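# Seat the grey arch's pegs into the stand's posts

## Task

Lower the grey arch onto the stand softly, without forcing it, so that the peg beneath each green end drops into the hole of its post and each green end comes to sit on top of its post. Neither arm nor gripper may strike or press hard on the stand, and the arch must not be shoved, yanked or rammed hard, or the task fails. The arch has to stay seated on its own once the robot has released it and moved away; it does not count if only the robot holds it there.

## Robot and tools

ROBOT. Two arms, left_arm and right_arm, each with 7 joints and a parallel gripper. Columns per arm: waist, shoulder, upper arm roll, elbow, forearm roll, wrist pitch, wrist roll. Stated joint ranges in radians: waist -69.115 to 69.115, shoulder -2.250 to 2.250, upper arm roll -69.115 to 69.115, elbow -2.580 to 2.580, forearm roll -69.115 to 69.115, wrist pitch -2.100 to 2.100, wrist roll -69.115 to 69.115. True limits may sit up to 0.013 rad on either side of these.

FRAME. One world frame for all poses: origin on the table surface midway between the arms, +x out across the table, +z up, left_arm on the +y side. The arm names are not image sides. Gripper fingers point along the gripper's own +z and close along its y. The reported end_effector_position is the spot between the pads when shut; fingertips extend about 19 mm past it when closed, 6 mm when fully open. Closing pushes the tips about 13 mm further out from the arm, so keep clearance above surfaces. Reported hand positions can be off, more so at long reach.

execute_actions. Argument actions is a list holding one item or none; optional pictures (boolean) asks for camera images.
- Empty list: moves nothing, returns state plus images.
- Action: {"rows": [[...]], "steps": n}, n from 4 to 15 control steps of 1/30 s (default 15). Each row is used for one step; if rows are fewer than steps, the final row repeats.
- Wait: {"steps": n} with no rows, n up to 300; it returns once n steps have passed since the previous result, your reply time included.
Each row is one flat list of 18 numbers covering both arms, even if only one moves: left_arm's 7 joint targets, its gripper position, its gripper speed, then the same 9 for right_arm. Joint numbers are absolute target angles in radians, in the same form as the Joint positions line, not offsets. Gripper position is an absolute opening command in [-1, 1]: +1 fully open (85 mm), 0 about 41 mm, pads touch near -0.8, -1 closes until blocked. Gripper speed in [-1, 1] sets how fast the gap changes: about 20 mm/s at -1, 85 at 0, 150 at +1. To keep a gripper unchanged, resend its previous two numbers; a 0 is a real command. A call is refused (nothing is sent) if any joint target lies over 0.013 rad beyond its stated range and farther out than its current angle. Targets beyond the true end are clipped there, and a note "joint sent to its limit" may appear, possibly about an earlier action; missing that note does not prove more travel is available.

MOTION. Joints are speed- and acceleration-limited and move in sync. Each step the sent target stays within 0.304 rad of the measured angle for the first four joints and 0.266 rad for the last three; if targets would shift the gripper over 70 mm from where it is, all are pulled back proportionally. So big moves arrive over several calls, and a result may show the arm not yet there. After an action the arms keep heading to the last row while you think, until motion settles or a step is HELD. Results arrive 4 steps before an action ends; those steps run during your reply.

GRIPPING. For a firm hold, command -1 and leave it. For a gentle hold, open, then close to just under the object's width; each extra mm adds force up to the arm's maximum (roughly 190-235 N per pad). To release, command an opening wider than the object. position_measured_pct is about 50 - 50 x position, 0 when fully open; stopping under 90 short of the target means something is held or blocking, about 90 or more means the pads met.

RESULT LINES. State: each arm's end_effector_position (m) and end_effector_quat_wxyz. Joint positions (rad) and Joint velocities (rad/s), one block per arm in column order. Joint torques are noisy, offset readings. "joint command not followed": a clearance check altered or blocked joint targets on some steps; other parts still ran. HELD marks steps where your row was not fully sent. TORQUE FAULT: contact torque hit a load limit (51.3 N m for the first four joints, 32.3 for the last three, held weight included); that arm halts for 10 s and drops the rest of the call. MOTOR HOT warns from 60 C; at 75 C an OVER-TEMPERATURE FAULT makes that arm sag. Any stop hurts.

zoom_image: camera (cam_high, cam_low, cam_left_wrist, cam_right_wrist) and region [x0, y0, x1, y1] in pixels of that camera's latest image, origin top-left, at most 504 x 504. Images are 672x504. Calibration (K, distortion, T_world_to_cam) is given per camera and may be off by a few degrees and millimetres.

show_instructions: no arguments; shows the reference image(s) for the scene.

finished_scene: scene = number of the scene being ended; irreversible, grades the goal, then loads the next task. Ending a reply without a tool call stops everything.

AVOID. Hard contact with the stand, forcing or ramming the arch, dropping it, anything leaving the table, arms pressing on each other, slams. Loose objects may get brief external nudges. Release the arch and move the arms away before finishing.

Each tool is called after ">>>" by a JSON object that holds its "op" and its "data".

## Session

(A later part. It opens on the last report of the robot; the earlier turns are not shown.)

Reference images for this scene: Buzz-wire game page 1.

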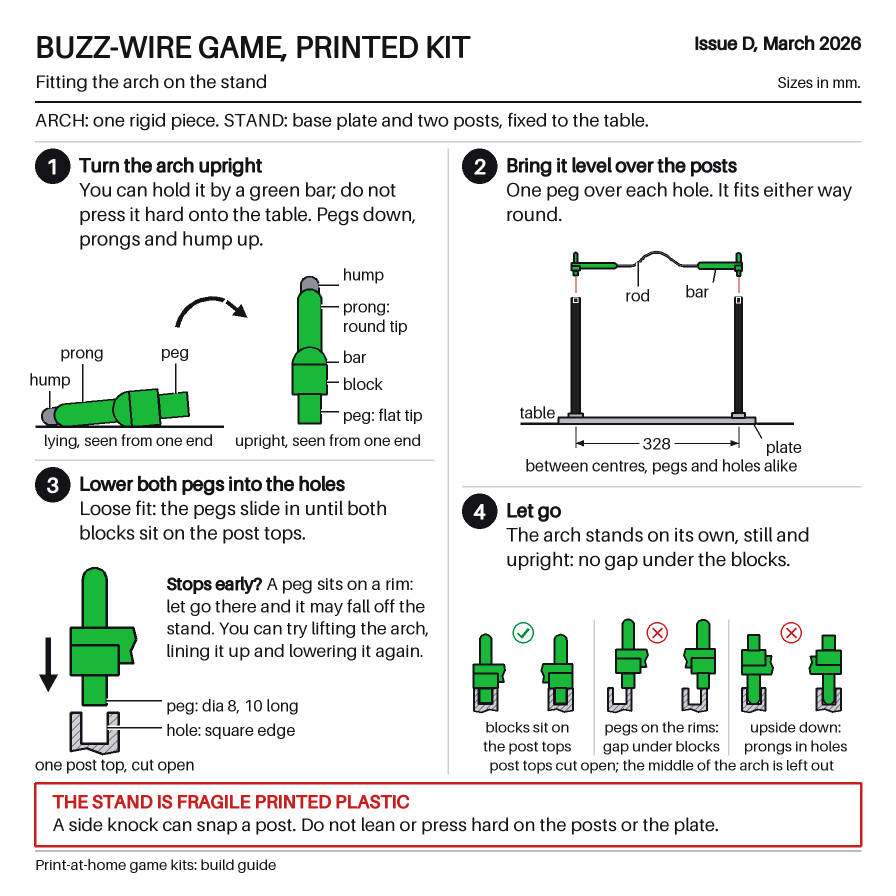

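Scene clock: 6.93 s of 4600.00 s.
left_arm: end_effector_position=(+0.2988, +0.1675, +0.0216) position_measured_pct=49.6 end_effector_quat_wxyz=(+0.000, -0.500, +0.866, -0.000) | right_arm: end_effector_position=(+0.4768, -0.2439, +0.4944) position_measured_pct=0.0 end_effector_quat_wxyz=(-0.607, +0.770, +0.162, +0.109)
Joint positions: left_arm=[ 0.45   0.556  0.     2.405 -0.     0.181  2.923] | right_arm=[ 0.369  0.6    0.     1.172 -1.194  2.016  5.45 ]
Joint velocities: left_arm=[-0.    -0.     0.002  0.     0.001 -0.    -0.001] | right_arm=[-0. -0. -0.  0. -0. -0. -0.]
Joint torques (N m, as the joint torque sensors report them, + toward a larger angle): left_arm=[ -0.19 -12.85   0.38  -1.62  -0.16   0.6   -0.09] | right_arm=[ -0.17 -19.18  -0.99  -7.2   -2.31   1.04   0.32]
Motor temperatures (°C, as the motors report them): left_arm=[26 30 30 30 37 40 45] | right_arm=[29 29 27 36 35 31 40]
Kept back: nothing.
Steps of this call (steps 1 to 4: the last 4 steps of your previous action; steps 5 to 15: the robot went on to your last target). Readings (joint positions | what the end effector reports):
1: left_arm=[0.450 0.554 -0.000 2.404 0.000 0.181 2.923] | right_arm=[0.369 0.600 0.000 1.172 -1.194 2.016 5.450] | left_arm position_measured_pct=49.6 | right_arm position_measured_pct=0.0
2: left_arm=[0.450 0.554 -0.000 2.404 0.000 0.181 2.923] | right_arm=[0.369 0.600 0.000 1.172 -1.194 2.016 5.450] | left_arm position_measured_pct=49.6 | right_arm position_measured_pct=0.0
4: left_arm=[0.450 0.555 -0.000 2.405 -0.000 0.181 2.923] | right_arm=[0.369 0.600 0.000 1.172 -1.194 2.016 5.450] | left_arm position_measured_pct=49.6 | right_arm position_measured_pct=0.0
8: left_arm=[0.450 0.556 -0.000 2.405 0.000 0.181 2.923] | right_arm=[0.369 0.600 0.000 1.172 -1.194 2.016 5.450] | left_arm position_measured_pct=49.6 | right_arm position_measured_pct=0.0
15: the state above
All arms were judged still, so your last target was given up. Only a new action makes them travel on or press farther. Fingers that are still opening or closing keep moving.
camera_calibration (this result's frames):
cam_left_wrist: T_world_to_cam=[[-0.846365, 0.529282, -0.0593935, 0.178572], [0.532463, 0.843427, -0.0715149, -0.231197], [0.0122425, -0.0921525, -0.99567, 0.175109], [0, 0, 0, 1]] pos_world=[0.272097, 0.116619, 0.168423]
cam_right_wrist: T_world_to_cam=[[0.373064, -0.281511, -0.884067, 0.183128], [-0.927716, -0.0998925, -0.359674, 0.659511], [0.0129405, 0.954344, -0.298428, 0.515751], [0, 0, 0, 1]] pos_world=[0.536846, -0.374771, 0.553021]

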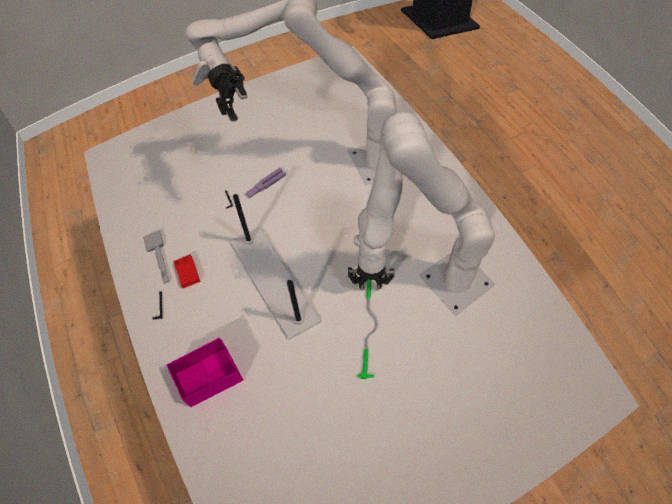

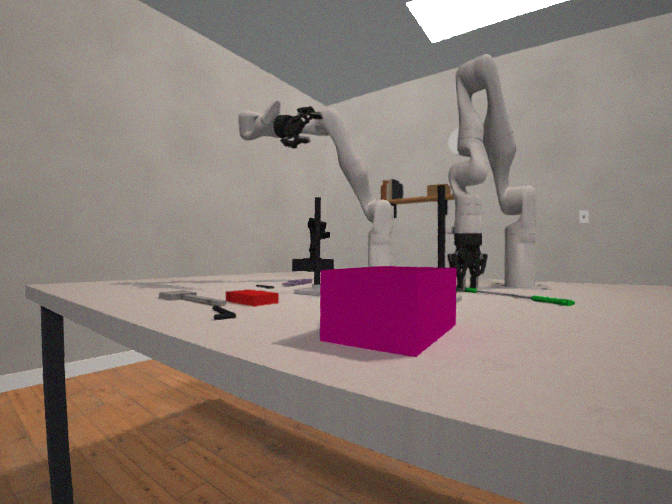

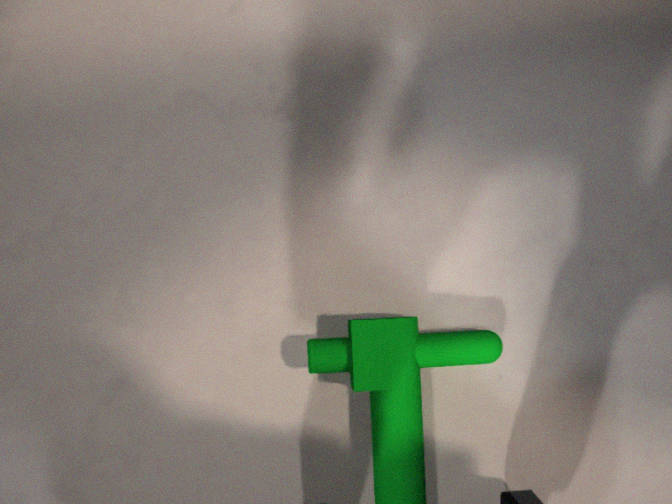

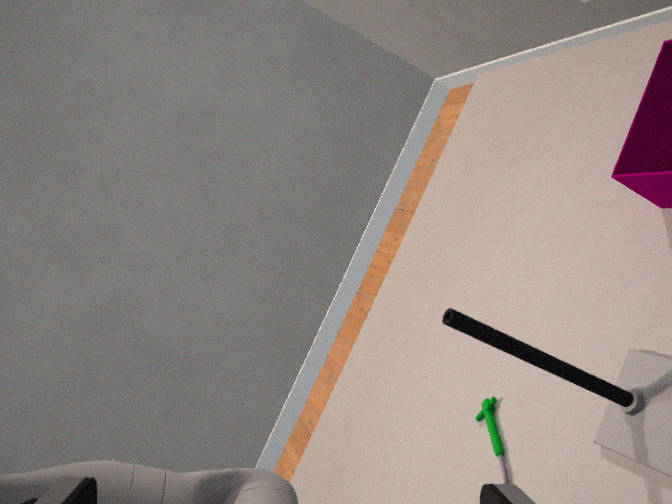

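>>> {"op": "execute_actions", "data": {"actions": [{"rows":[[0.4503,0.5563,0,2.4046,0,0.1807,2.923,-1,-0.3,0.369,0.6,0,1.172,-1.194,2.016,5.45,1,0]]}]}}

>>> {"op": "execute_actions", "data": {"actions": [{"steps":12}]}}

>>> {"op": "execute_actions", "data": {"actions": [{"rows":[[0.4503,0.4616,0,2.3853,0,0.2947,2.923,-1,-0.3,0.369,0.6,0,1.172,-1.194,2.016,5.45,1,0]],"steps":10}]}}

>>> {"op": "execute_actions", "data": {"actions": [{"rows":[[0.4503,0.025,0,1.72,0,1.396,2.923,-1,-0.3,0.9,0.6,0,1.172,-1.194,2.016,5.45,1,0]]}]}}

>>> {"op": "execute_actions", "data": {"actions": [{"steps":45}], "pictures": true}}

Scene clock: 7.50 s of 4600.00 s.
left_arm: end_effector_position=(+0.2988, +0.1675, +0.0216) position_measured_pct=69.0 end_effector_quat_wxyz=(-0.000, -0.500, +0.866, +0.000) | right_arm: end_effector_position=(+0.4768, -0.2439, +0.4944) position_measured_pct=0.0 end_effector_quat_wxyz=(-0.607, +0.770, +0.162, +0.109)
Joint positions: left_arm=[0.45  0.556 0.    2.405 0.    0.181 2.923] | right_arm=[ 0.369  0.6    0.     1.172 -1.194  2.016  5.45 ]
Joint velocities: left_arm=[-0.    -0.002 -0.     0.    -0.    -0.001 -0.   ] | right_arm=[-0.    -0.     0.     0.001  0.     0.001  0.   ]
Joint torques (N m, as the joint torque sensors report them, + toward a larger angle): left_arm=[  0.11 -12.81   0.22  -1.63  -0.09   0.78  -0.01] | right_arm=[ -0.29 -19.03  -1.11  -7.01  -2.21   1.04   0.2 ]
Motor temperatures (°C, as the motors report them): left_arm=[26 30 30 30 37 40 45] | right_arm=[29 29 27 36 35 31 40]
Steps of this call (steps 1 to 6: nothing new was sent; steps 7 to 17: the first 11 steps of this action). Readings (joint positions | what the end effector reports):
7: left_arm=[0.450 0.556 0.000 2.405 -0.000 0.181 2.923] | right_arm=[0.369 0.600 0.000 1.172 -1.194 2.016 5.450] | left_arm position_measured_pct=49.6 | right_arm position_measured_pct=0.0
8: left_arm=[0.450 0.556 0.000 2.405 -0.000 0.181 2.923] | right_arm=[0.369 0.600 0.000 1.172 -1.194 2.016 5.450] | left_arm position_measured_pct=50.4 | right_arm position_measured_pct=0.0
10: left_arm=[0.450 0.556 0.000 2.405 0.000 0.181 2.923] | right_arm=[0.369 0.600 0.000 1.172 -1.194 2.016 5.450] | left_arm position_measured_pct=53.2 | right_arm position_measured_pct=0.0
14: left_arm=[0.450 0.556 0.000 2.405 0.000 0.181 2.923] | right_arm=[0.369 0.600 0.000 1.172 -1.194 2.016 5.450] | left_arm position_measured_pct=61.9 | right_arm position_measured_pct=0.0
17: the state above

Scene clock: 7.90 s of 4600.00 s.
left_arm: end_effector_position=(+0.2989, +0.1674, +0.0220) position_measured_pct=84.1 end_effector_quat_wxyz=(+0.000, -0.500, +0.866, -0.000) | right_arm: end_effector_position=(+0.4768, -0.2439, +0.4944) position_measured_pct=0.0 end_effector_quat_wxyz=(-0.607, +0.770, +0.162, +0.109)
Joint positions: left_arm=[ 0.45   0.555  0.     2.405 -0.     0.181  2.923] | right_arm=[ 0.369  0.6    0.     1.172 -1.194  2.016  5.45 ]
Joint velocities: left_arm=[ 0.     0.001  0.     0.001  0.    -0.    -0.   ] | right_arm=[-0.     0.     0.     0.001 -0.001 -0.001  0.   ]
Joint torques (N m, as the joint torque sensors report them, + toward a larger angle): left_arm=[ -0.08 -11.73   0.3   -1.9   -0.14   0.48  -0.01] | right_arm=[  0.08 -19.23  -1.08  -6.97  -2.29   0.97   0.05]
Motor temperatures (°C, as the motors report them): left_arm=[26 30 30 30 37 40 45] | right_arm=[29 29 27 36 35 31 40]
Kept back: nothing.
Steps of this call (steps 1 to 4: the last 4 steps of your previous action; steps 5 to 12: the robot went on to your last target). Readings (joint positions | what the end effector reports):
1: left_arm=[0.450 0.556 0.000 2.405 0.000 0.181 2.923] | right_arm=[0.369 0.600 0.000 1.172 -1.194 2.016 5.450] | left_arm position_measured_pct=71.0 | right_arm position_measured_pct=0.0
2: left_arm=[0.450 0.556 0.000 2.405 0.000 0.181 2.923] | right_arm=[0.369 0.600 -0.000 1.172 -1.194 2.016 5.450] | left_arm position_measured_pct=73.4 | right_arm position_measured_pct=0.0
4: left_arm=[0.450 0.556 0.000 2.405 -0.000 0.181 2.923] | right_arm=[0.369 0.600 0.000 1.172 -1.194 2.016 5.450] | left_arm position_measured_pct=78.2 | right_arm position_measured_pct=0.0
8: left_arm=[0.450 0.555 0.000 2.405 -0.000 0.181 2.923] | right_arm=[0.369 0.600 0.000 1.172 -1.194 2.016 5.450] | left_arm position_measured_pct=82.9 | right_arm position_measured_pct=0.0
12: the state above

Scene clock: 8.10 s of 4600.00 s.
left_arm: end_effector_position=(+0.3003, +0.1670, +0.0435) position_measured_pct=84.1 end_effector_quat_wxyz=(+0.002, -0.500, +0.866, -0.002) | right_arm: end_effector_position=(+0.4768, -0.2439, +0.4944) position_measured_pct=0.0 end_effector_quat_wxyz=(-0.607, +0.770, +0.162, +0.109)
Joint positions: left_arm=[0.45  0.482 0.    2.39  0.    0.265 2.923] | right_arm=[ 0.369  0.6    0.     1.172 -1.194  2.016  5.45 ]
Joint velocities: left_arm=[ 0.    -0.362  0.001 -0.093  0.001  0.556  0.001] | right_arm=[-0.     0.    -0.     0.    -0.     0.001  0.   ]
Joint torques (N m, as the joint torque sensors report them, + toward a larger angle): left_arm=[-0.03 -9.16  0.06 -1.69 -0.11  0.64 -0.03] | right_arm=[  0.04 -19.02  -1.22  -6.99  -2.31   0.95   0.2 ]
Motor temperatures (°C, as the motors report them): left_arm=[26 30 30 30 37 40 45] | right_arm=[29 29 27 36 35 31 40]
Steps of this call (steps 1 to 6: the first 6 steps of this action). Readings (joint positions | what the end effector reports):
1: left_arm=[0.450 0.553 0.000 2.405 -0.000 0.182 2.923] | right_arm=[0.369 0.600 0.000 1.172 -1.194 2.016 5.450] | left_arm position_measured_pct=84.1 | right_arm position_measured_pct=0.0
2: left_arm=[0.450 0.547 -0.000 2.403 -0.000 0.188 2.923] | right_arm=[0.369 0.600 0.000 1.172 -1.194 2.016 5.450] | left_arm position_measured_pct=84.1 | right_arm position_measured_pct=0.0
4: left_arm=[0.450 0.517 -0.000 2.398 0.000 0.220 2.923] | right_arm=[0.369 0.600 0.000 1.172 -1.194 2.016 5.450] | left_arm position_measured_pct=84.1 | right_arm position_measured_pct=0.0
6: the state above

Scene clock: 8.60 s of 4600.00 s.
left_arm: end_effector_position=(+0.3923, +0.1380, +0.1431) position_measured_pct=84.1 end_effector_quat_wxyz=(+0.074, -0.497, +0.861, -0.080) | right_arm: end_effector_position=(+0.4686, -0.3537, +0.4944) position_measured_pct=0.0 end_effector_quat_wxyz=(-0.590, +0.784, +0.068, +0.181)
Joint positions: left_arm=[ 0.45   0.266 -0.     2.192  0.     0.465  2.923] | right_arm=[ 0.61   0.6   -0.001  1.172 -1.194  2.016  5.45 ]
Joint velocities: left_arm=[-0.    -0.62   0.001 -0.706 -0.002  0.614  0.   ] | right_arm=[ 0.903  0.002 -0.    -0.    -0.     0.    -0.   ]
Joint torques (N m, as the joint torque sensors report them, + toward a larger angle): left_arm=[  0.15 -11.98   0.16  -6.36  -0.11   0.19  -0.13] | right_arm=[  0.   -19.3   -1.16  -7.33  -2.13   1.2    0.23]
Motor temperatures (°C, as the motors report them): left_arm=[26 30 30 30 37 40 45] | right_arm=[29 29 27 36 35 31 40]
Steps of this call (steps 1 to 4: the last 4 steps of your previous action; steps 5 to 15: the first 11 steps of this action). Readings (joint positions | what the end effector reports):
5: left_arm=[0.450 0.464 0.000 2.385 -0.000 0.296 2.923] | right_arm=[0.370 0.600 -0.000 1.172 -1.194 2.016 5.450] | left_arm position_measured_pct=84.1 | right_arm position_measured_pct=0.0
6: left_arm=[0.450 0.456 -0.000 2.380 -0.000 0.301 2.923] | right_arm=[0.377 0.600 -0.001 1.172 -1.194 2.016 5.450] | left_arm position_measured_pct=84.1 | right_arm position_measured_pct=0.0
8: left_arm=[0.450 0.426 0.000 2.353 -0.000 0.325 2.923] | right_arm=[0.407 0.600 -0.003 1.172 -1.194 2.016 5.450] | left_arm position_measured_pct=84.1 | right_arm position_measured_pct=0.0
12: left_arm=[0.450 0.333 -0.000 2.261 0.000 0.404 2.923] | right_arm=[0.520 0.600 -0.001 1.172 -1.194 2.016 5.450] | left_arm position_measured_pct=84.1 | right_arm position_measured_pct=0.0
15: the state above

Scene clock: 10.10 s of 4600.00 s.
left_arm: end_effector_position=(+0.3385, +0.1550, +0.3397) position_measured_pct=84.1 end_effector_quat_wxyz=(+0.000, -0.500, +0.866, -0.000) | right_arm: end_effector_position=(+0.4239, -0.4790, +0.4944) position_measured_pct=0.0 end_effector_quat_wxyz=(-0.557, +0.786, -0.046, +0.264)
Joint positions: left_arm=[ 0.45   0.025  0.     1.72  -0.     1.396  2.923] | right_arm=[ 0.9    0.6    0.     1.172 -1.194  2.016  5.45 ]
Joint velocities: left_arm=[ 0.    -0.001  0.001 -0.     0.     0.    -0.001] | right_arm=[ 0.001  0.     0.     0.    -0.     0.002  0.   ]
Joint torques (N m, as the joint torque sensors report them, + toward a larger angle): left_arm=[-0.07 -9.93  0.07 -9.21 -0.12  0.61 -0.09] | right_arm=[ -0.18 -18.8   -1.29  -7.49  -2.19   0.98   0.19]
Motor temperatures (°C, as the motors report them): left_arm=[26 30 30 30 37 40 45] | right_arm=[29 29 27 36 35 31 40]
Kept back: nothing.
Steps of this call (steps 1 to 4: the last 4 steps of your previous action; steps 5 to 45: the robot went on to your last target). Readings (joint positions | what the end effector reports):
1: left_arm=[0.450 0.246 -0.000 2.168 0.000 0.485 2.923] | right_arm=[0.640 0.601 -0.001 1.172 -1.194 2.016 5.450] | left_arm position_measured_pct=84.1 | right_arm position_measured_pct=0.0
2: left_arm=[0.450 0.227 -0.000 2.144 0.000 0.507 2.923] | right_arm=[0.670 0.601 -0.001 1.172 -1.194 2.016 5.450] | left_arm position_measured_pct=84.1 | right_arm position_measured_pct=0.0
4: left_arm=[0.450 0.193 -0.000 2.093 0.000 0.551 2.923] | right_arm=[0.731 0.601 -0.000 1.172 -1.194 2.016 5.450] | left_arm position_measured_pct=84.1 | right_arm position_measured_pct=0.0
8: left_arm=[0.450 0.138 -0.000 1.986 0.000 0.645 2.923] | right_arm=[0.844 0.601 0.001 1.172 -1.194 2.016 5.450] | left_arm position_measured_pct=84.1 | right_arm position_measured_pct=0.0
45: the state above
All arms were judged still, so your last target was given up. Only a new action makes them travel on or press farther. Fingers that are still opening or closing keep moving.
camera_calibration (this result's frames):
cam_left_wrist: T_world_to_cam=[[-0.846333, 0.529272, -0.0599343, 0.237856], [0.532502, 0.843414, -0.0713724, -0.219092], [0.012774, -0.0923199, -0.995647, 0.489989], [0, 0, 0, 1]] pos_world=[0.311714, 0.104131, 0.486475]
cam_right_wrist: T_world_to_cam=[[0.179137, -0.431665, -0.884067, 0.146981], [-0.850555, 0.383654, -0.359674, 0.785807], [0.494435, 0.816379, -0.298428, 0.470618], [0, 0, 0, 1]] pos_world=[0.409353, -0.622234, 0.553021]

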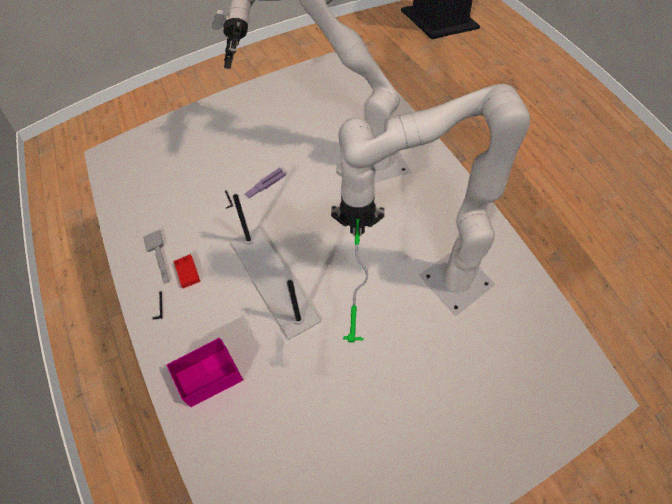

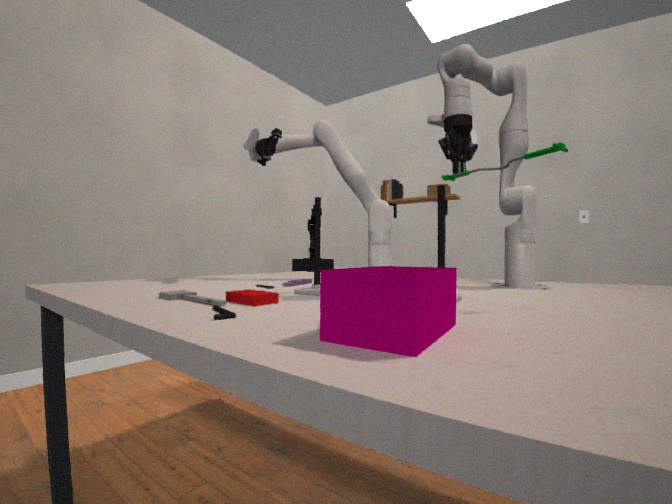

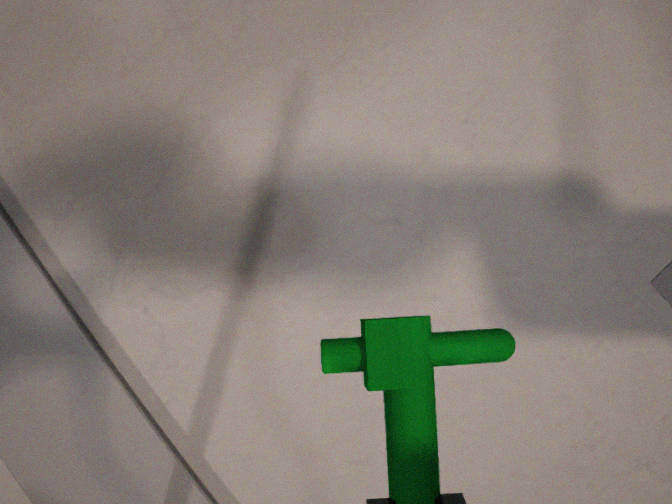

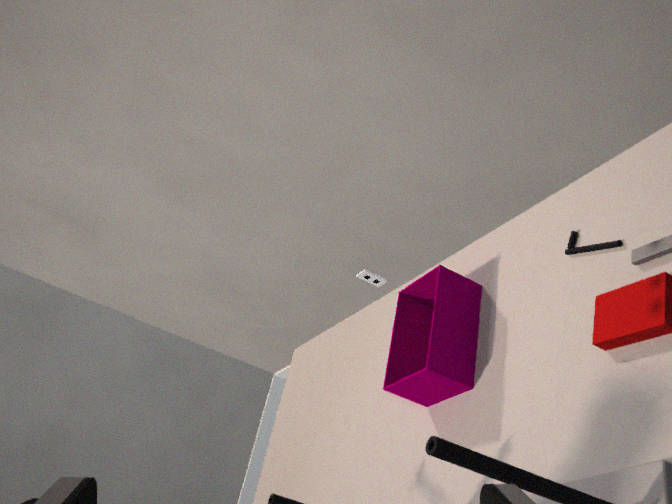

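>>> {"op": "execute_actions", "data": {"actions": [{"rows":[[0.4503,0.025,0,1.72,0,1.396,0.17,-1,-0.3,0.9,0.6,0,1.172,-1.194,2.016,5.45,1,0]]}]}}

>>> {"op": "execute_actions", "data": {"actions": [{"steps":70}]}}

>>> {"op": "execute_actions", "data": {"actions": [{"rows":[[0.4503,-0.15,0,2.25,0,-0.7,0.17,-1,-0.3,0.9,0.6,0,1.172,-1.194,2.016,5.45,1,0]]}]}}

>>> {"op": "execute_actions", "data": {"actions": [{"steps":70}], "pictures": true}}

Scene clock: 10.73 s of 4600.00 s.
left_arm: end_effector_position=(+0.3385, +0.1550, +0.3397) position_measured_pct=84.1 end_effector_quat_wxyz=(+0.000, -0.345, +0.939, -0.000) | right_arm: end_effector_position=(+0.4239, -0.4790, +0.4944) position_measured_pct=0.0 end_effector_quat_wxyz=(-0.557, +0.786, -0.046, +0.264)
Joint positions: left_arm=[ 0.45   0.025  0.     1.72  -0.     1.396  2.58 ] | right_arm=[ 0.9    0.6    0.     1.172 -1.194  2.016  5.45 ]
Joint velocities: left_arm=[ 0.    -0.002 -0.002  0.    -0.001  0.    -1.216] | right_arm=[ 0.    -0.     0.     0.     0.001 -0.     0.   ]
Joint torques (N m, as the joint torque sensors report them, + toward a larger angle): left_arm=[ 0.14 -9.9   0.03 -9.28 -0.08  0.71  0.18] | right_arm=[ -0.18 -19.12  -1.34  -7.29  -2.35   1.11   0.27]
Motor temperatures (°C, as the motors report them): left_arm=[26 30 30 30 37 40 45] | right_arm=[29 29 27 36 35 31 40]
Steps of this call (steps 1 to 8: nothing new was sent; steps 9 to 19: the first 11 steps of this action). Readings (joint positions | what the end effector reports):
9: left_arm=[0.450 0.025 -0.000 1.720 0.000 1.396 2.922] | right_arm=[0.900 0.600 -0.000 1.172 -1.194 2.016 5.450] | left_arm position_measured_pct=84.1 | right_arm position_measured_pct=0.0
10: left_arm=[0.450 0.025 -0.000 1.720 0.000 1.396 2.912] | right_arm=[0.900 0.600 0.000 1.172 -1.194 2.016 5.450] | left_arm position_measured_pct=84.1 | right_arm position_measured_pct=0.0
12: left_arm=[0.450 0.025 -0.000 1.720 0.000 1.396 2.862] | right_arm=[0.900 0.600 0.000 1.172 -1.194 2.016 5.450] | left_arm position_measured_pct=84.1 | right_arm position_measured_pct=0.0
16: left_arm=[0.450 0.025 -0.000 1.720 -0.000 1.396 2.702] | right_arm=[0.900 0.600 0.000 1.172 -1.194 2.016 5.450] | left_arm position_measured_pct=84.1 | right_arm position_measured_pct=0.0
19: the state above

Scene clock: 13.07 s of 4600.00 s.
left_arm: end_effector_position=(+0.3385, +0.1550, +0.3397) position_measured_pct=84.1 end_effector_quat_wxyz=(+0.000, +0.753, +0.658, +0.000) | right_arm: end_effector_position=(+0.4239, -0.4790, +0.4944) position_measured_pct=0.0 end_effector_quat_wxyz=(-0.557, +0.786, -0.046, +0.264)
Joint positions: left_arm=[ 0.45   0.025 -0.     1.72   0.     1.396  0.17 ] | right_arm=[ 0.9    0.6    0.     1.172 -1.194  2.016  5.45 ]
Joint velocities: left_arm=[-0.    -0.     0.001  0.     0.003 -0.    -0.   ] | right_arm=[ 0.001 -0.    -0.    -0.    -0.    -0.001 -0.   ]
Joint torques (N m, as the joint torque sensors report them, + toward a larger angle): left_arm=[ -0.07 -10.05   0.02  -9.27  -0.16   0.6   -0.16] | right_arm=[ -0.2  -19.11  -1.33  -7.11  -2.34   0.92   0.25]
Motor temperatures (°C, as the motors report them): left_arm=[26 30 30 30 37 40 45] | right_arm=[29 29 27 36 35 31 40]
Kept back: nothing.
Steps of this call (steps 1 to 4: the last 4 steps of your previous action; steps 5 to 70: the robot went on to your last target). Readings (joint positions | what the end effector reports):
1: left_arm=[0.450 0.025 0.000 1.720 -0.000 1.396 2.539] | right_arm=[0.900 0.600 0.000 1.172 -1.194 2.016 5.450] | left_arm position_measured_pct=84.1 | right_arm position_measured_pct=0.0
2: left_arm=[0.450 0.025 0.000 1.720 -0.000 1.396 2.498] | right_arm=[0.900 0.600 0.000 1.172 -1.194 2.016 5.450] | left_arm position_measured_pct=84.1 | right_arm position_measured_pct=0.0
4: left_arm=[0.450 0.025 0.000 1.720 -0.000 1.396 2.417] | right_arm=[0.900 0.600 0.000 1.172 -1.194 2.016 5.450] | left_arm position_measured_pct=84.1 | right_arm position_measured_pct=0.0
8: left_arm=[0.450 0.025 0.000 1.720 -0.000 1.396 2.255] | right_arm=[0.900 0.600 0.000 1.172 -1.194 2.016 5.450] | left_arm position_measured_pct=84.1 | right_arm position_measured_pct=0.0
70: the state above

Scene clock: 13.43 s of 4600.00 s.
left_arm: end_effector_position=(+0.3028, +0.1662, +0.2905) position_measured_pct=84.1 end_effector_quat_wxyz=(+0.039, +0.753, +0.657, +0.024) | right_arm: end_effector_position=(+0.4239, -0.4790, +0.4944) position_measured_pct=0.0 end_effector_quat_wxyz=(-0.557, +0.786, -0.046, +0.264)
Joint positions: left_arm=[ 0.45  -0.102  0.     2.006  0.     1.145  0.17 ] | right_arm=[ 0.9    0.6    0.     1.172 -1.194  2.016  5.45 ]
Joint velocities: left_arm=[ 0.    -0.277  0.     1.264 -0.    -1.136  0.002] | right_arm=[-0.     0.     0.    -0.    -0.    -0.    -0.001]
Joint torques (N m, as the joint torque sensors report them, + toward a larger angle): left_arm=[ 0.04 -6.14 -0.2  -9.41 -0.11  0.26 -0.09] | right_arm=[ -0.43 -19.11  -1.46  -7.29  -2.16   1.01   0.14]
Motor temperatures (°C, as the motors report them): left_arm=[26 30 30 30 37 40 45] | right_arm=[29 29 27 36 35 31 40]
Steps of this call (steps 1 to 11: the first 11 steps of this action). Readings (joint positions | what the end effector reports):
1: left_arm=[0.450 0.024 -0.000 1.721 0.000 1.395 0.170] | right_arm=[0.900 0.600 0.000 1.172 -1.194 2.016 5.450] | left_arm position_measured_pct=84.1 | right_arm position_measured_pct=0.0
2: left_arm=[0.450 0.020 -0.000 1.727 0.000 1.390 0.170] | right_arm=[0.900 0.600 0.000 1.172 -1.194 2.016 5.450] | left_arm position_measured_pct=84.1 | right_arm position_measured_pct=0.0
4: left_arm=[0.450 0.002 -0.000 1.754 -0.000 1.367 0.170] | right_arm=[0.900 0.600 0.000 1.172 -1.194 2.016 5.450] | left_arm position_measured_pct=84.1 | right_arm position_measured_pct=0.0
8: left_arm=[0.450 -0.064 -0.000 1.876 -0.000 1.260 0.170] | right_arm=[0.900 0.600 0.000 1.172 -1.194 2.016 5.450] | left_arm position_measured_pct=84.1 | right_arm position_measured_pct=0.0
11: the state above

Scene clock: 15.77 s of 4600.00 s.
left_arm: end_effector_position=(+0.5244, +0.0964, +0.5951) position_measured_pct=84.1 end_effector_quat_wxyz=(+0.653, +0.485, +0.424, +0.398) | right_arm: end_effector_position=(+0.4239, -0.4790, +0.4944) position_measured_pct=0.0 end_effector_quat_wxyz=(-0.557, +0.786, -0.046, +0.264)
Joint positions: left_arm=[ 0.45 -0.15  0.    2.25  0.   -0.7   0.17] | right_arm=[ 0.9    0.6    0.     1.172 -1.194  2.016  5.45 ]
Joint velocities: left_arm=[-0.     0.002  0.     0.    -0.    -0.     0.002] | right_arm=[-0.001 -0.    -0.     0.    -0.    -0.     0.   ]
Joint torques (N m, as the joint torque sensors report them, + toward a larger angle): left_arm=[  0.25  -8.27  -0.02 -10.98  -0.18  -2.28  -0.09] | right_arm=[ -0.07 -19.01  -1.18  -7.44  -2.22   1.06   0.25]
Motor temperatures (°C, as the motors report them): left_arm=[26 30 30 30 37 40 45] | right_arm=[29 29 27 36 35 31 40]
Kept back: nothing.
Steps of this call (steps 1 to 4: the last 4 steps of your previous action; steps 5 to 70: the robot went on to your last target). Readings (joint positions | what the end effector reports):
1: left_arm=[0.450 -0.111 0.000 2.048 0.000 1.106 0.170] | right_arm=[0.900 0.600 0.000 1.172 -1.194 2.016 5.450] | left_arm position_measured_pct=84.1 | right_arm position_measured_pct=0.0
2: left_arm=[0.450 -0.117 0.000 2.087 -0.000 1.066 0.170] | right_arm=[0.900 0.600 0.000 1.172 -1.194 2.016 5.450] | left_arm position_measured_pct=84.1 | right_arm position_measured_pct=0.0
4: left_arm=[0.450 -0.128 0.000 2.148 -0.000 0.985 0.170] | right_arm=[0.900 0.600 0.000 1.172 -1.194 2.016 5.450] | left_arm position_measured_pct=84.1 | right_arm position_measured_pct=0.0
8: left_arm=[0.450 -0.140 0.000 2.211 -0.000 0.823 0.170] | right_arm=[0.900 0.600 0.000 1.172 -1.194 2.016 5.450] | left_arm position_measured_pct=84.1 | right_arm position_measured_pct=0.0
70: the state above
camera_calibration (this result's frames):
cam_left_wrist: T_world_to_cam=[[-0.0641248, 0.161203, 0.984836, -0.554867], [-0.251195, -0.957699, 0.140405, 0.20805], [0.96581, -0.238382, 0.101906, -0.402297], [0, 0, 0, 1]] pos_world=[0.405223, 0.192795, 0.558238]
cam_right_wrist: T_world_to_cam=[[0.179137, -0.431665, -0.884067, 0.146981], [-0.850555, 0.383654, -0.359674, 0.785807], [0.494435, 0.816379, -0.298428, 0.470618], [0, 0, 0, 1]] pos_world=[0.409353, -0.622234, 0.553021]

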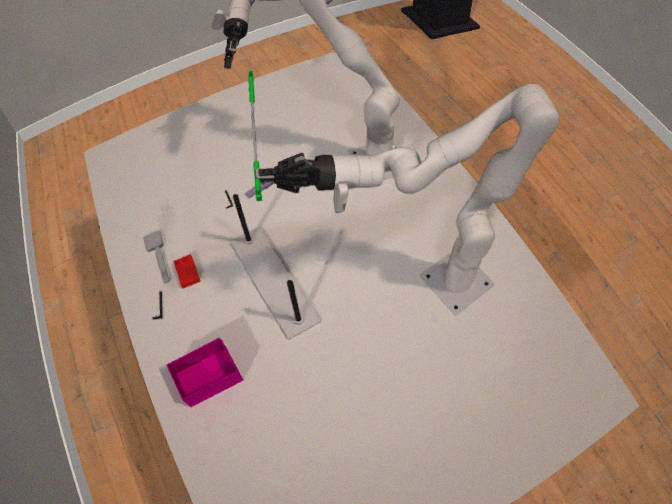

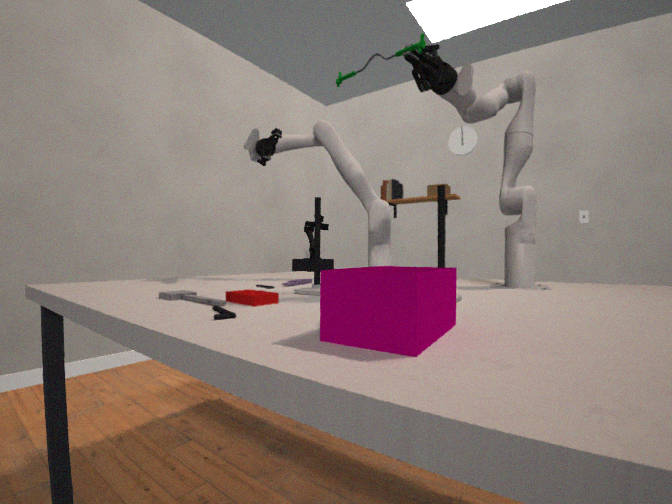

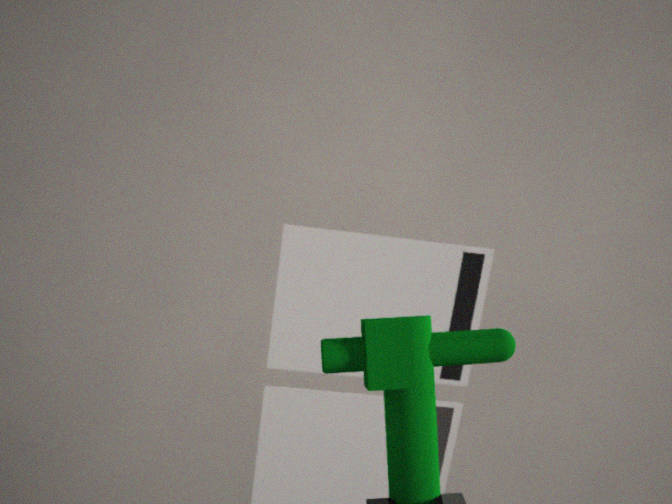

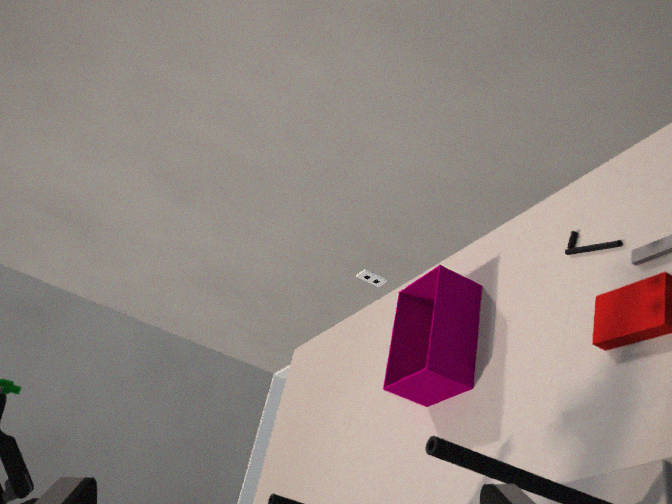

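>>> {"op": "execute_actions", "data": {"actions": [{"rows":[[0.8459,0.55,0,2.5,0.812,-1.72,0.05,-1,-0.3,0.9,0.6,0,1.172,-1.194,2.016,5.45,1,0]]}]}}

>>> {"op": "execute_actions", "data": {"actions": [{"steps":35}]}}

>>> {"op": "execute_actions", "data": {"actions": [{"rows":[[0.8459,0.75,0,2.5066,0.812,-1.8347,0.17,-1,-0.3,0.5,0.8,0,1.172,-1.194,2.016,5.45,1,0]]}]}}

>>> {"op": "execute_actions", "data": {"actions": [{"rows":[[0.8459,0.8689,0,2.5066,0.812,-1.8347,0.17,-1,-0.3,0.369,1.056,0,1.172,-1.194,2.016,5.45,1,0]]}]}}

>>> {"op": "execute_actions", "data": {"actions": [{"steps":25}], "pictures": true}}

Scene clock: 16.30 s of 4600.00 s.
left_arm: end_effector_position=(+0.5184, +0.0311, +0.4672) position_measured_pct=84.1 end_effector_quat_wxyz=(+0.625, +0.536, +0.460, +0.334) | right_arm: end_effector_position=(+0.4239, -0.4790, +0.4944) position_measured_pct=0.0 end_effector_quat_wxyz=(-0.557, +0.786, -0.046, +0.264)
Joint positions: left_arm=[ 0.646  0.055 -0.     2.378  0.171 -0.873  0.108] | right_arm=[ 0.9    0.6    0.     1.172 -1.194  2.016  5.45 ]
Joint velocities: left_arm=[ 0.601  0.815  0.006  0.372  0.698 -0.7   -0.178] | right_arm=[ 0.002  0.    -0.    -0.001  0.     0.     0.001]
Joint torques (N m, as the joint torque sensors report them, + toward a larger angle): left_arm=[ -0.26 -10.01  -0.47  -8.54  -0.47  -2.31  -0.03] | right_arm=[ -0.26 -19.08  -0.87  -7.19  -2.21   0.99   0.12]
Motor temperatures (°C, as the motors report them): left_arm=[26 30 30 30 37 40 45] | right_arm=[29 29 27 36 35 31 40]
Steps of this call (steps 1 to 5: the robot went on to your last target; steps 6 to 16: the first 11 steps of this action). Readings (joint positions | what the end effector reports):
6: left_arm=[0.452 -0.149 -0.000 2.251 0.001 -0.701 0.170] | right_arm=[0.900 0.600 0.000 1.172 -1.194 2.016 5.450] | left_arm position_measured_pct=84.1 | right_arm position_measured_pct=0.0
7: left_arm=[0.460 -0.142 -0.001 2.254 0.005 -0.707 0.168] | right_arm=[0.900 0.600 0.000 1.172 -1.194 2.016 5.450] | left_arm position_measured_pct=84.1 | right_arm position_measured_pct=0.0
9: left_arm=[0.491 -0.112 -0.002 2.276 0.029 -0.730 0.157] | right_arm=[0.900 0.600 -0.000 1.172 -1.194 2.016 5.450] | left_arm position_measured_pct=84.1 | right_arm position_measured_pct=0.0
13: left_arm=[0.582 -0.022 -0.001 2.338 0.106 -0.807 0.127] | right_arm=[0.900 0.600 0.000 1.172 -1.194 2.016 5.450] | left_arm position_measured_pct=84.1 | right_arm position_measured_pct=0.0
16: the state above

Scene clock: 17.47 s of 4600.00 s.
left_arm: end_effector_position=(+0.5167, +0.1330, +0.3961) position_measured_pct=84.1 end_effector_quat_wxyz=(+0.549, +0.388, +0.495, +0.552) | right_arm: end_effector_position=(+0.4239, -0.4790, +0.4944) position_measured_pct=0.0 end_effector_quat_wxyz=(-0.557, +0.786, -0.046, +0.264)
Joint positions: left_arm=[ 0.846  0.55   0.     2.5    0.812 -1.72   0.05 ] | right_arm=[ 0.9    0.6    0.     1.172 -1.194  2.016  5.45 ]
Joint velocities: left_arm=[ 0.001  0.002  0.     0.     0.001 -0.     0.002] | right_arm=[-0.001  0.     0.     0.     0.    -0.002  0.001]
Joint torques (N m, as the joint torque sensors report them, + toward a larger angle): left_arm=[ -0.01 -14.34  -0.96  -3.05  -0.22  -2.17  -0.09] | right_arm=[ -0.04 -19.09  -1.31  -7.43  -2.32   1.07   0.3 ]
Motor temperatures (°C, as the motors report them): left_arm=[26 30 30 30 37 40 45] | right_arm=[29 29 27 36 35 31 40]
Kept back: nothing.
Steps of this call (steps 1 to 4: the last 4 steps of your previous action; steps 5 to 35: the robot went on to your last target). Readings (joint positions | what the end effector reports):
1: left_arm=[0.666 0.083 -0.000 2.390 0.195 -0.896 0.102] | right_arm=[0.900 0.600 0.000 1.172 -1.194 2.016 5.450] | left_arm position_measured_pct=84.1 | right_arm position_measured_pct=0.0
2: left_arm=[0.684 0.112 0.000 2.402 0.220 -0.921 0.097] | right_arm=[0.900 0.600 -0.000 1.172 -1.194 2.016 5.450] | left_arm position_measured_pct=84.1 | right_arm position_measured_pct=0.0
4: left_arm=[0.718 0.173 0.000 2.423 0.272 -0.974 0.087] | right_arm=[0.900 0.600 0.000 1.172 -1.194 2.016 5.450] | left_arm position_measured_pct=84.1 | right_arm position_measured_pct=0.0
8: left_arm=[0.769 0.306 0.001 2.455 0.388 -1.090 0.071] | right_arm=[0.900 0.600 0.000 1.172 -1.194 2.016 5.450] | left_arm position_measured_pct=84.1 | right_arm position_measured_pct=0.0
35: the state above

Scene clock: 17.83 s of 4600.00 s.
left_arm: end_effector_position=(+0.5209, +0.1228, +0.3416) position_measured_pct=84.1 end_effector_quat_wxyz=(+0.544, +0.408, +0.491, +0.546) | right_arm: end_effector_position=(+0.4786, -0.3964, +0.4439) position_measured_pct=0.0 end_effector_quat_wxyz=(-0.619, +0.767, +0.011, +0.166)
Joint positions: left_arm=[ 0.846  0.737  0.     2.506  0.812 -1.829  0.166] | right_arm=[ 0.667  0.724  0.001  1.171 -1.194  2.016  5.45 ]
Joint velocities: left_arm=[ 0.     0.196  0.002  0.008 -0.    -0.148  0.158] | right_arm=[-0.856  0.391 -0.002 -0.    -0.001 -0.001 -0.   ]
Joint torques (N m, as the joint torque sensors report them, + toward a larger angle): left_arm=[  0.04 -18.22  -1.47  -1.76   0.19  -2.48  -0.01] | right_arm=[ -0.78 -20.85  -1.75  -6.68  -2.21   1.4    0.05]
Motor temperatures (°C, as the motors report them): left_arm=[26 30 30 30 37 40 45] | right_arm=[29 29 27 36 35 31 40]
Steps of this call (steps 1 to 11: the first 11 steps of this action). Readings (joint positions | what the end effector reports):
1: left_arm=[0.846 0.551 -0.000 2.500 0.812 -1.721 0.050] | right_arm=[0.899 0.601 0.000 1.172 -1.194 2.016 5.450] | left_arm position_measured_pct=84.1 | right_arm position_measured_pct=0.0
2: left_arm=[0.846 0.558 -0.000 2.500 0.812 -1.724 0.053] | right_arm=[0.892 0.605 0.001 1.171 -1.194 2.017 5.450] | left_arm position_measured_pct=84.1 | right_arm position_measured_pct=0.0
4: left_arm=[0.846 0.589 -0.000 2.501 0.812 -1.740 0.069] | right_arm=[0.862 0.624 0.002 1.171 -1.194 2.017 5.450] | left_arm position_measured_pct=84.1 | right_arm position_measured_pct=0.0
8: left_arm=[0.846 0.695 0.000 2.505 0.812 -1.800 0.134] | right_arm=[0.753 0.685 0.001 1.172 -1.194 2.016 5.450] | left_arm position_measured_pct=84.1 | right_arm position_measured_pct=0.0
11: the state above

Scene clock: 18.33 s of 4600.00 s.
left_arm: end_effector_position=(+0.5233, +0.1204, +0.2840) position_measured_pct=84.1 end_effector_quat_wxyz=(+0.505, +0.453, +0.493, +0.545) | right_arm: end_effector_position=(+0.5219, -0.2776, +0.3135) position_measured_pct=0.0 end_effector_quat_wxyz=(+0.701, -0.713, -0.028, +0.013)
Joint positions: left_arm=[ 0.846  0.864  0.     2.507  0.812 -1.834  0.17 ] | right_arm=[ 0.388  1.025 -0.001  1.173 -1.194  2.015  5.45 ]
Joint velocities: left_arm=[ 0.     0.034 -0.004 -0.001  0.003 -0.011 -0.001] | right_arm=[-0.281  0.489 -0.005  0.017  0.009 -0.007 -0.   ]
Joint torques (N m, as the joint torque sensors report them, + toward a larger angle): left_arm=[ -0.09 -15.85  -1.53  -0.25   0.61  -2.19  -0.02] | right_arm=[  3.07 -28.79  -1.23  -6.95  -2.54   2.6    0.25]
Motor temperatures (°C, as the motors report them): left_arm=[26 30 30 30 37 40 45] | right_arm=[29 29 27 36 35 31 40]
Steps of this call (steps 1 to 4: the last 4 steps of your previous action; steps 5 to 15: the first 11 steps of this action). Readings (joint positions | what the end effector reports):
5: left_arm=[0.846 0.748 -0.000 2.507 0.812 -1.835 0.170] | right_arm=[0.537 0.785 -0.001 1.172 -1.194 2.015 5.450] | left_arm position_measured_pct=84.1 | right_arm position_measured_pct=0.0
6: left_arm=[0.846 0.756 -0.000 2.507 0.812 -1.835 0.170] | right_arm=[0.519 0.799 -0.002 1.171 -1.195 2.016 5.450] | left_arm position_measured_pct=84.1 | right_arm position_measured_pct=0.0
8: left_arm=[0.846 0.787 -0.000 2.506 0.812 -1.836 0.170] | right_arm=[0.489 0.845 -0.001 1.170 -1.195 2.017 5.450] | left_arm position_measured_pct=84.1 | right_arm position_measured_pct=0.0
12: left_arm=[0.846 0.857 0.000 2.507 0.812 -1.834 0.170] | right_arm=[0.427 0.956 -0.000 1.171 -1.194 2.016 5.450] | left_arm position_measured_pct=84.1 | right_arm position_measured_pct=0.0
15: the state above

Scene clock: 19.17 s of 4600.00 s.
left_arm: end_effector_position=(+0.5233, +0.1205, +0.2817) position_measured_pct=84.1 end_effector_quat_wxyz=(+0.503, +0.455, +0.493, +0.545) | right_arm: end_effector_position=(+0.5226, -0.2688, +0.2997) position_measured_pct=0.0 end_effector_quat_wxyz=(+0.707, -0.707, -0.025, +0.029)
Joint positions: left_arm=[ 0.846  0.869  0.     2.507  0.812 -1.835  0.17 ] | right_arm=[ 0.369  1.056 -0.     1.172 -1.194  2.016  5.45 ]
Joint velocities: left_arm=[-0.     0.001 -0.001  0.001 -0.    -0.     0.003] | right_arm=[0.001 0.    0.    0.001 0.    0.001 0.001]
Joint torques (N m, as the joint torque sensors report them, + toward a larger angle): left_arm=[  0.09 -16.51  -1.35  -0.16   0.27  -2.15  -0.12] | right_arm=[ -0.2  -23.66  -1.95  -5.53  -1.72   2.03   0.07]
Motor temperatures (°C, as the motors report them): left_arm=[26 30 30 30 37 40 45] | right_arm=[29 29 27 36 35 31 40]
Kept back: nothing.
Steps of this call (steps 1 to 4: the last 4 steps of your previous action; steps 5 to 25: the robot went on to your last target). Readings (joint positions | what the end effector reports):
1: left_arm=[0.846 0.865 0.000 2.507 0.812 -1.835 0.170] | right_arm=[0.380 1.038 -0.001 1.173 -1.193 2.015 5.450] | left_arm position_measured_pct=84.1 | right_arm position_measured_pct=0.0
2: left_arm=[0.846 0.866 0.000 2.507 0.812 -1.835 0.170] | right_arm=[0.375 1.047 -0.001 1.173 -1.193 2.015 5.450] | left_arm position_measured_pct=84.1 | right_arm position_measured_pct=0.0
4: left_arm=[0.846 0.867 0.000 2.507 0.812 -1.835 0.170] | right_arm=[0.372 1.051 -0.001 1.173 -1.193 2.015 5.450] | left_arm position_measured_pct=84.1 | right_arm position_measured_pct=0.0
8: left_arm=[0.846 0.868 0.000 2.507 0.812 -1.835 0.170] | right_arm=[0.370 1.054 -0.000 1.172 -1.194 2.016 5.450] | left_arm position_measured_pct=84.1 | right_arm position_measured_pct=0.0
25: the state above
camera_calibration (this result's frames):
cam_left_wrist: T_world_to_cam=[[-0.0375907, -0.0377987, 0.998578, -0.243997], [0.15457, -0.987478, -0.0315598, 0.114548], [0.987266, 0.153164, 0.0429625, -0.405347], [0, 0, 0, 1]] pos_world=[0.373307, 0.165975, 0.264679]
cam_right_wrist: T_world_to_cam=[[-0.0105639, -0.0732224, -0.99726, 0.277302], [-0.997978, -0.0617399, 0.0151047, 0.564115], [-0.0626768, 0.995403, -0.0724221, 0.463591], [0, 0, 0, 1]] pos_world=[0.59496, -0.406326, 0.301595]

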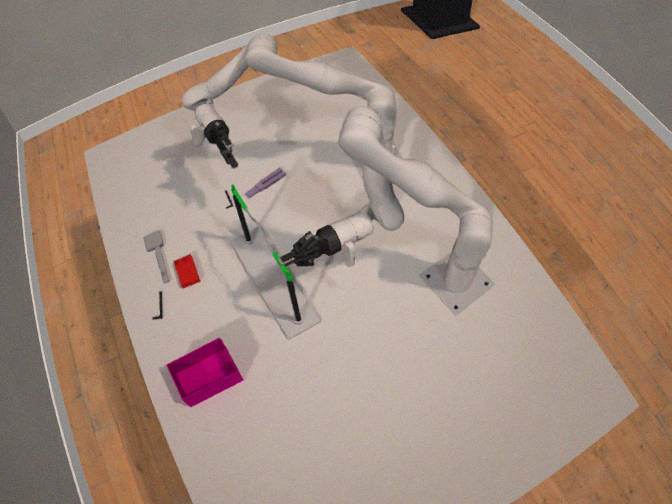

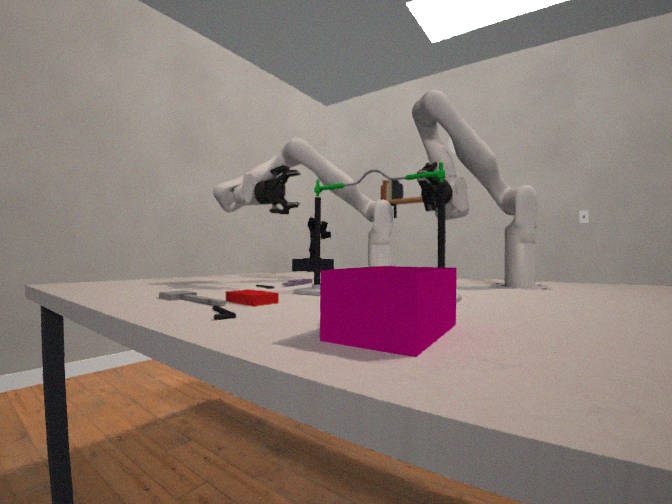

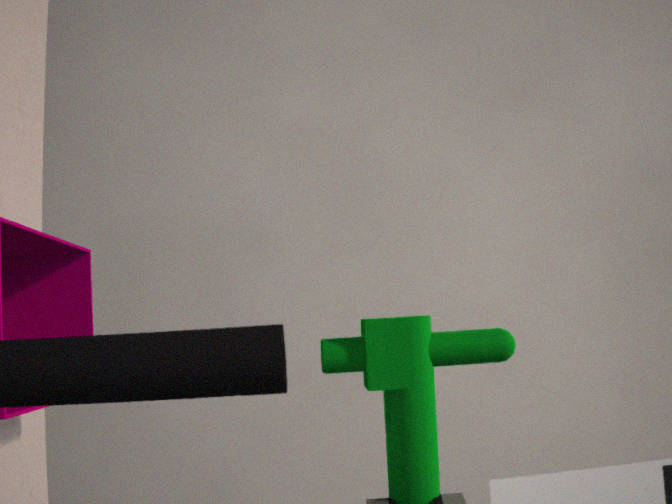

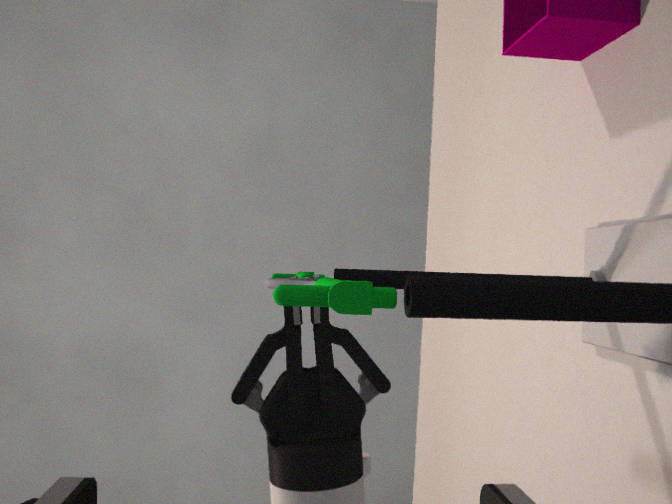

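Remarkably close.

>>> {"op": "zoom_image", "data": {"camera": "cam_right_wrist", "region": [260,240,460,340]}}

>>> {"op": "zoom_image", "data": {"camera": "cam_left_wrist", "region": [220,300,420,410]}}

>>> {"op": "zoom_image", "data": {"camera": "cam_low", "region": [300,150,470,230]}}

Region (260, 240, 460, 340) of cam_right_wrist's 672x504 image, scaled by 2.520.

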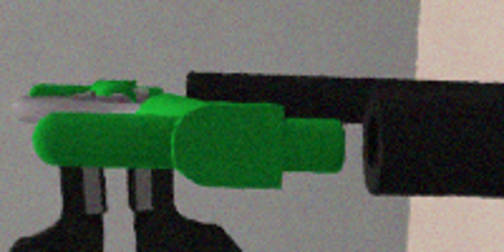

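Region (220, 300, 420, 410) of cam_left_wrist's 672x504 image, scaled by 2.520; it fills the top 277 rows of this view, and the rest is white.

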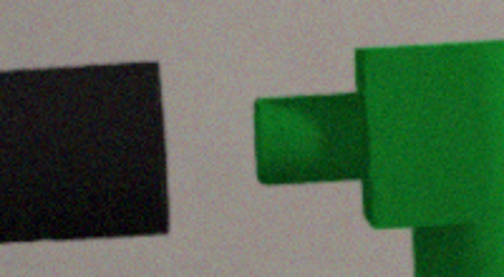

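Region (300, 150, 470, 230) of cam_low's 672x504 image, scaled by 2.965, with more detail than that image has; it fills the top 237 rows of this view, and the rest is white.

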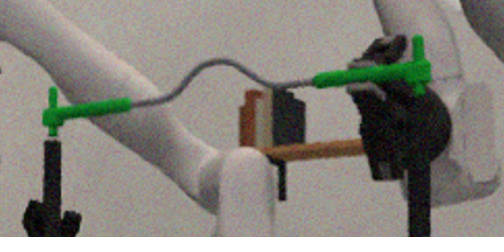

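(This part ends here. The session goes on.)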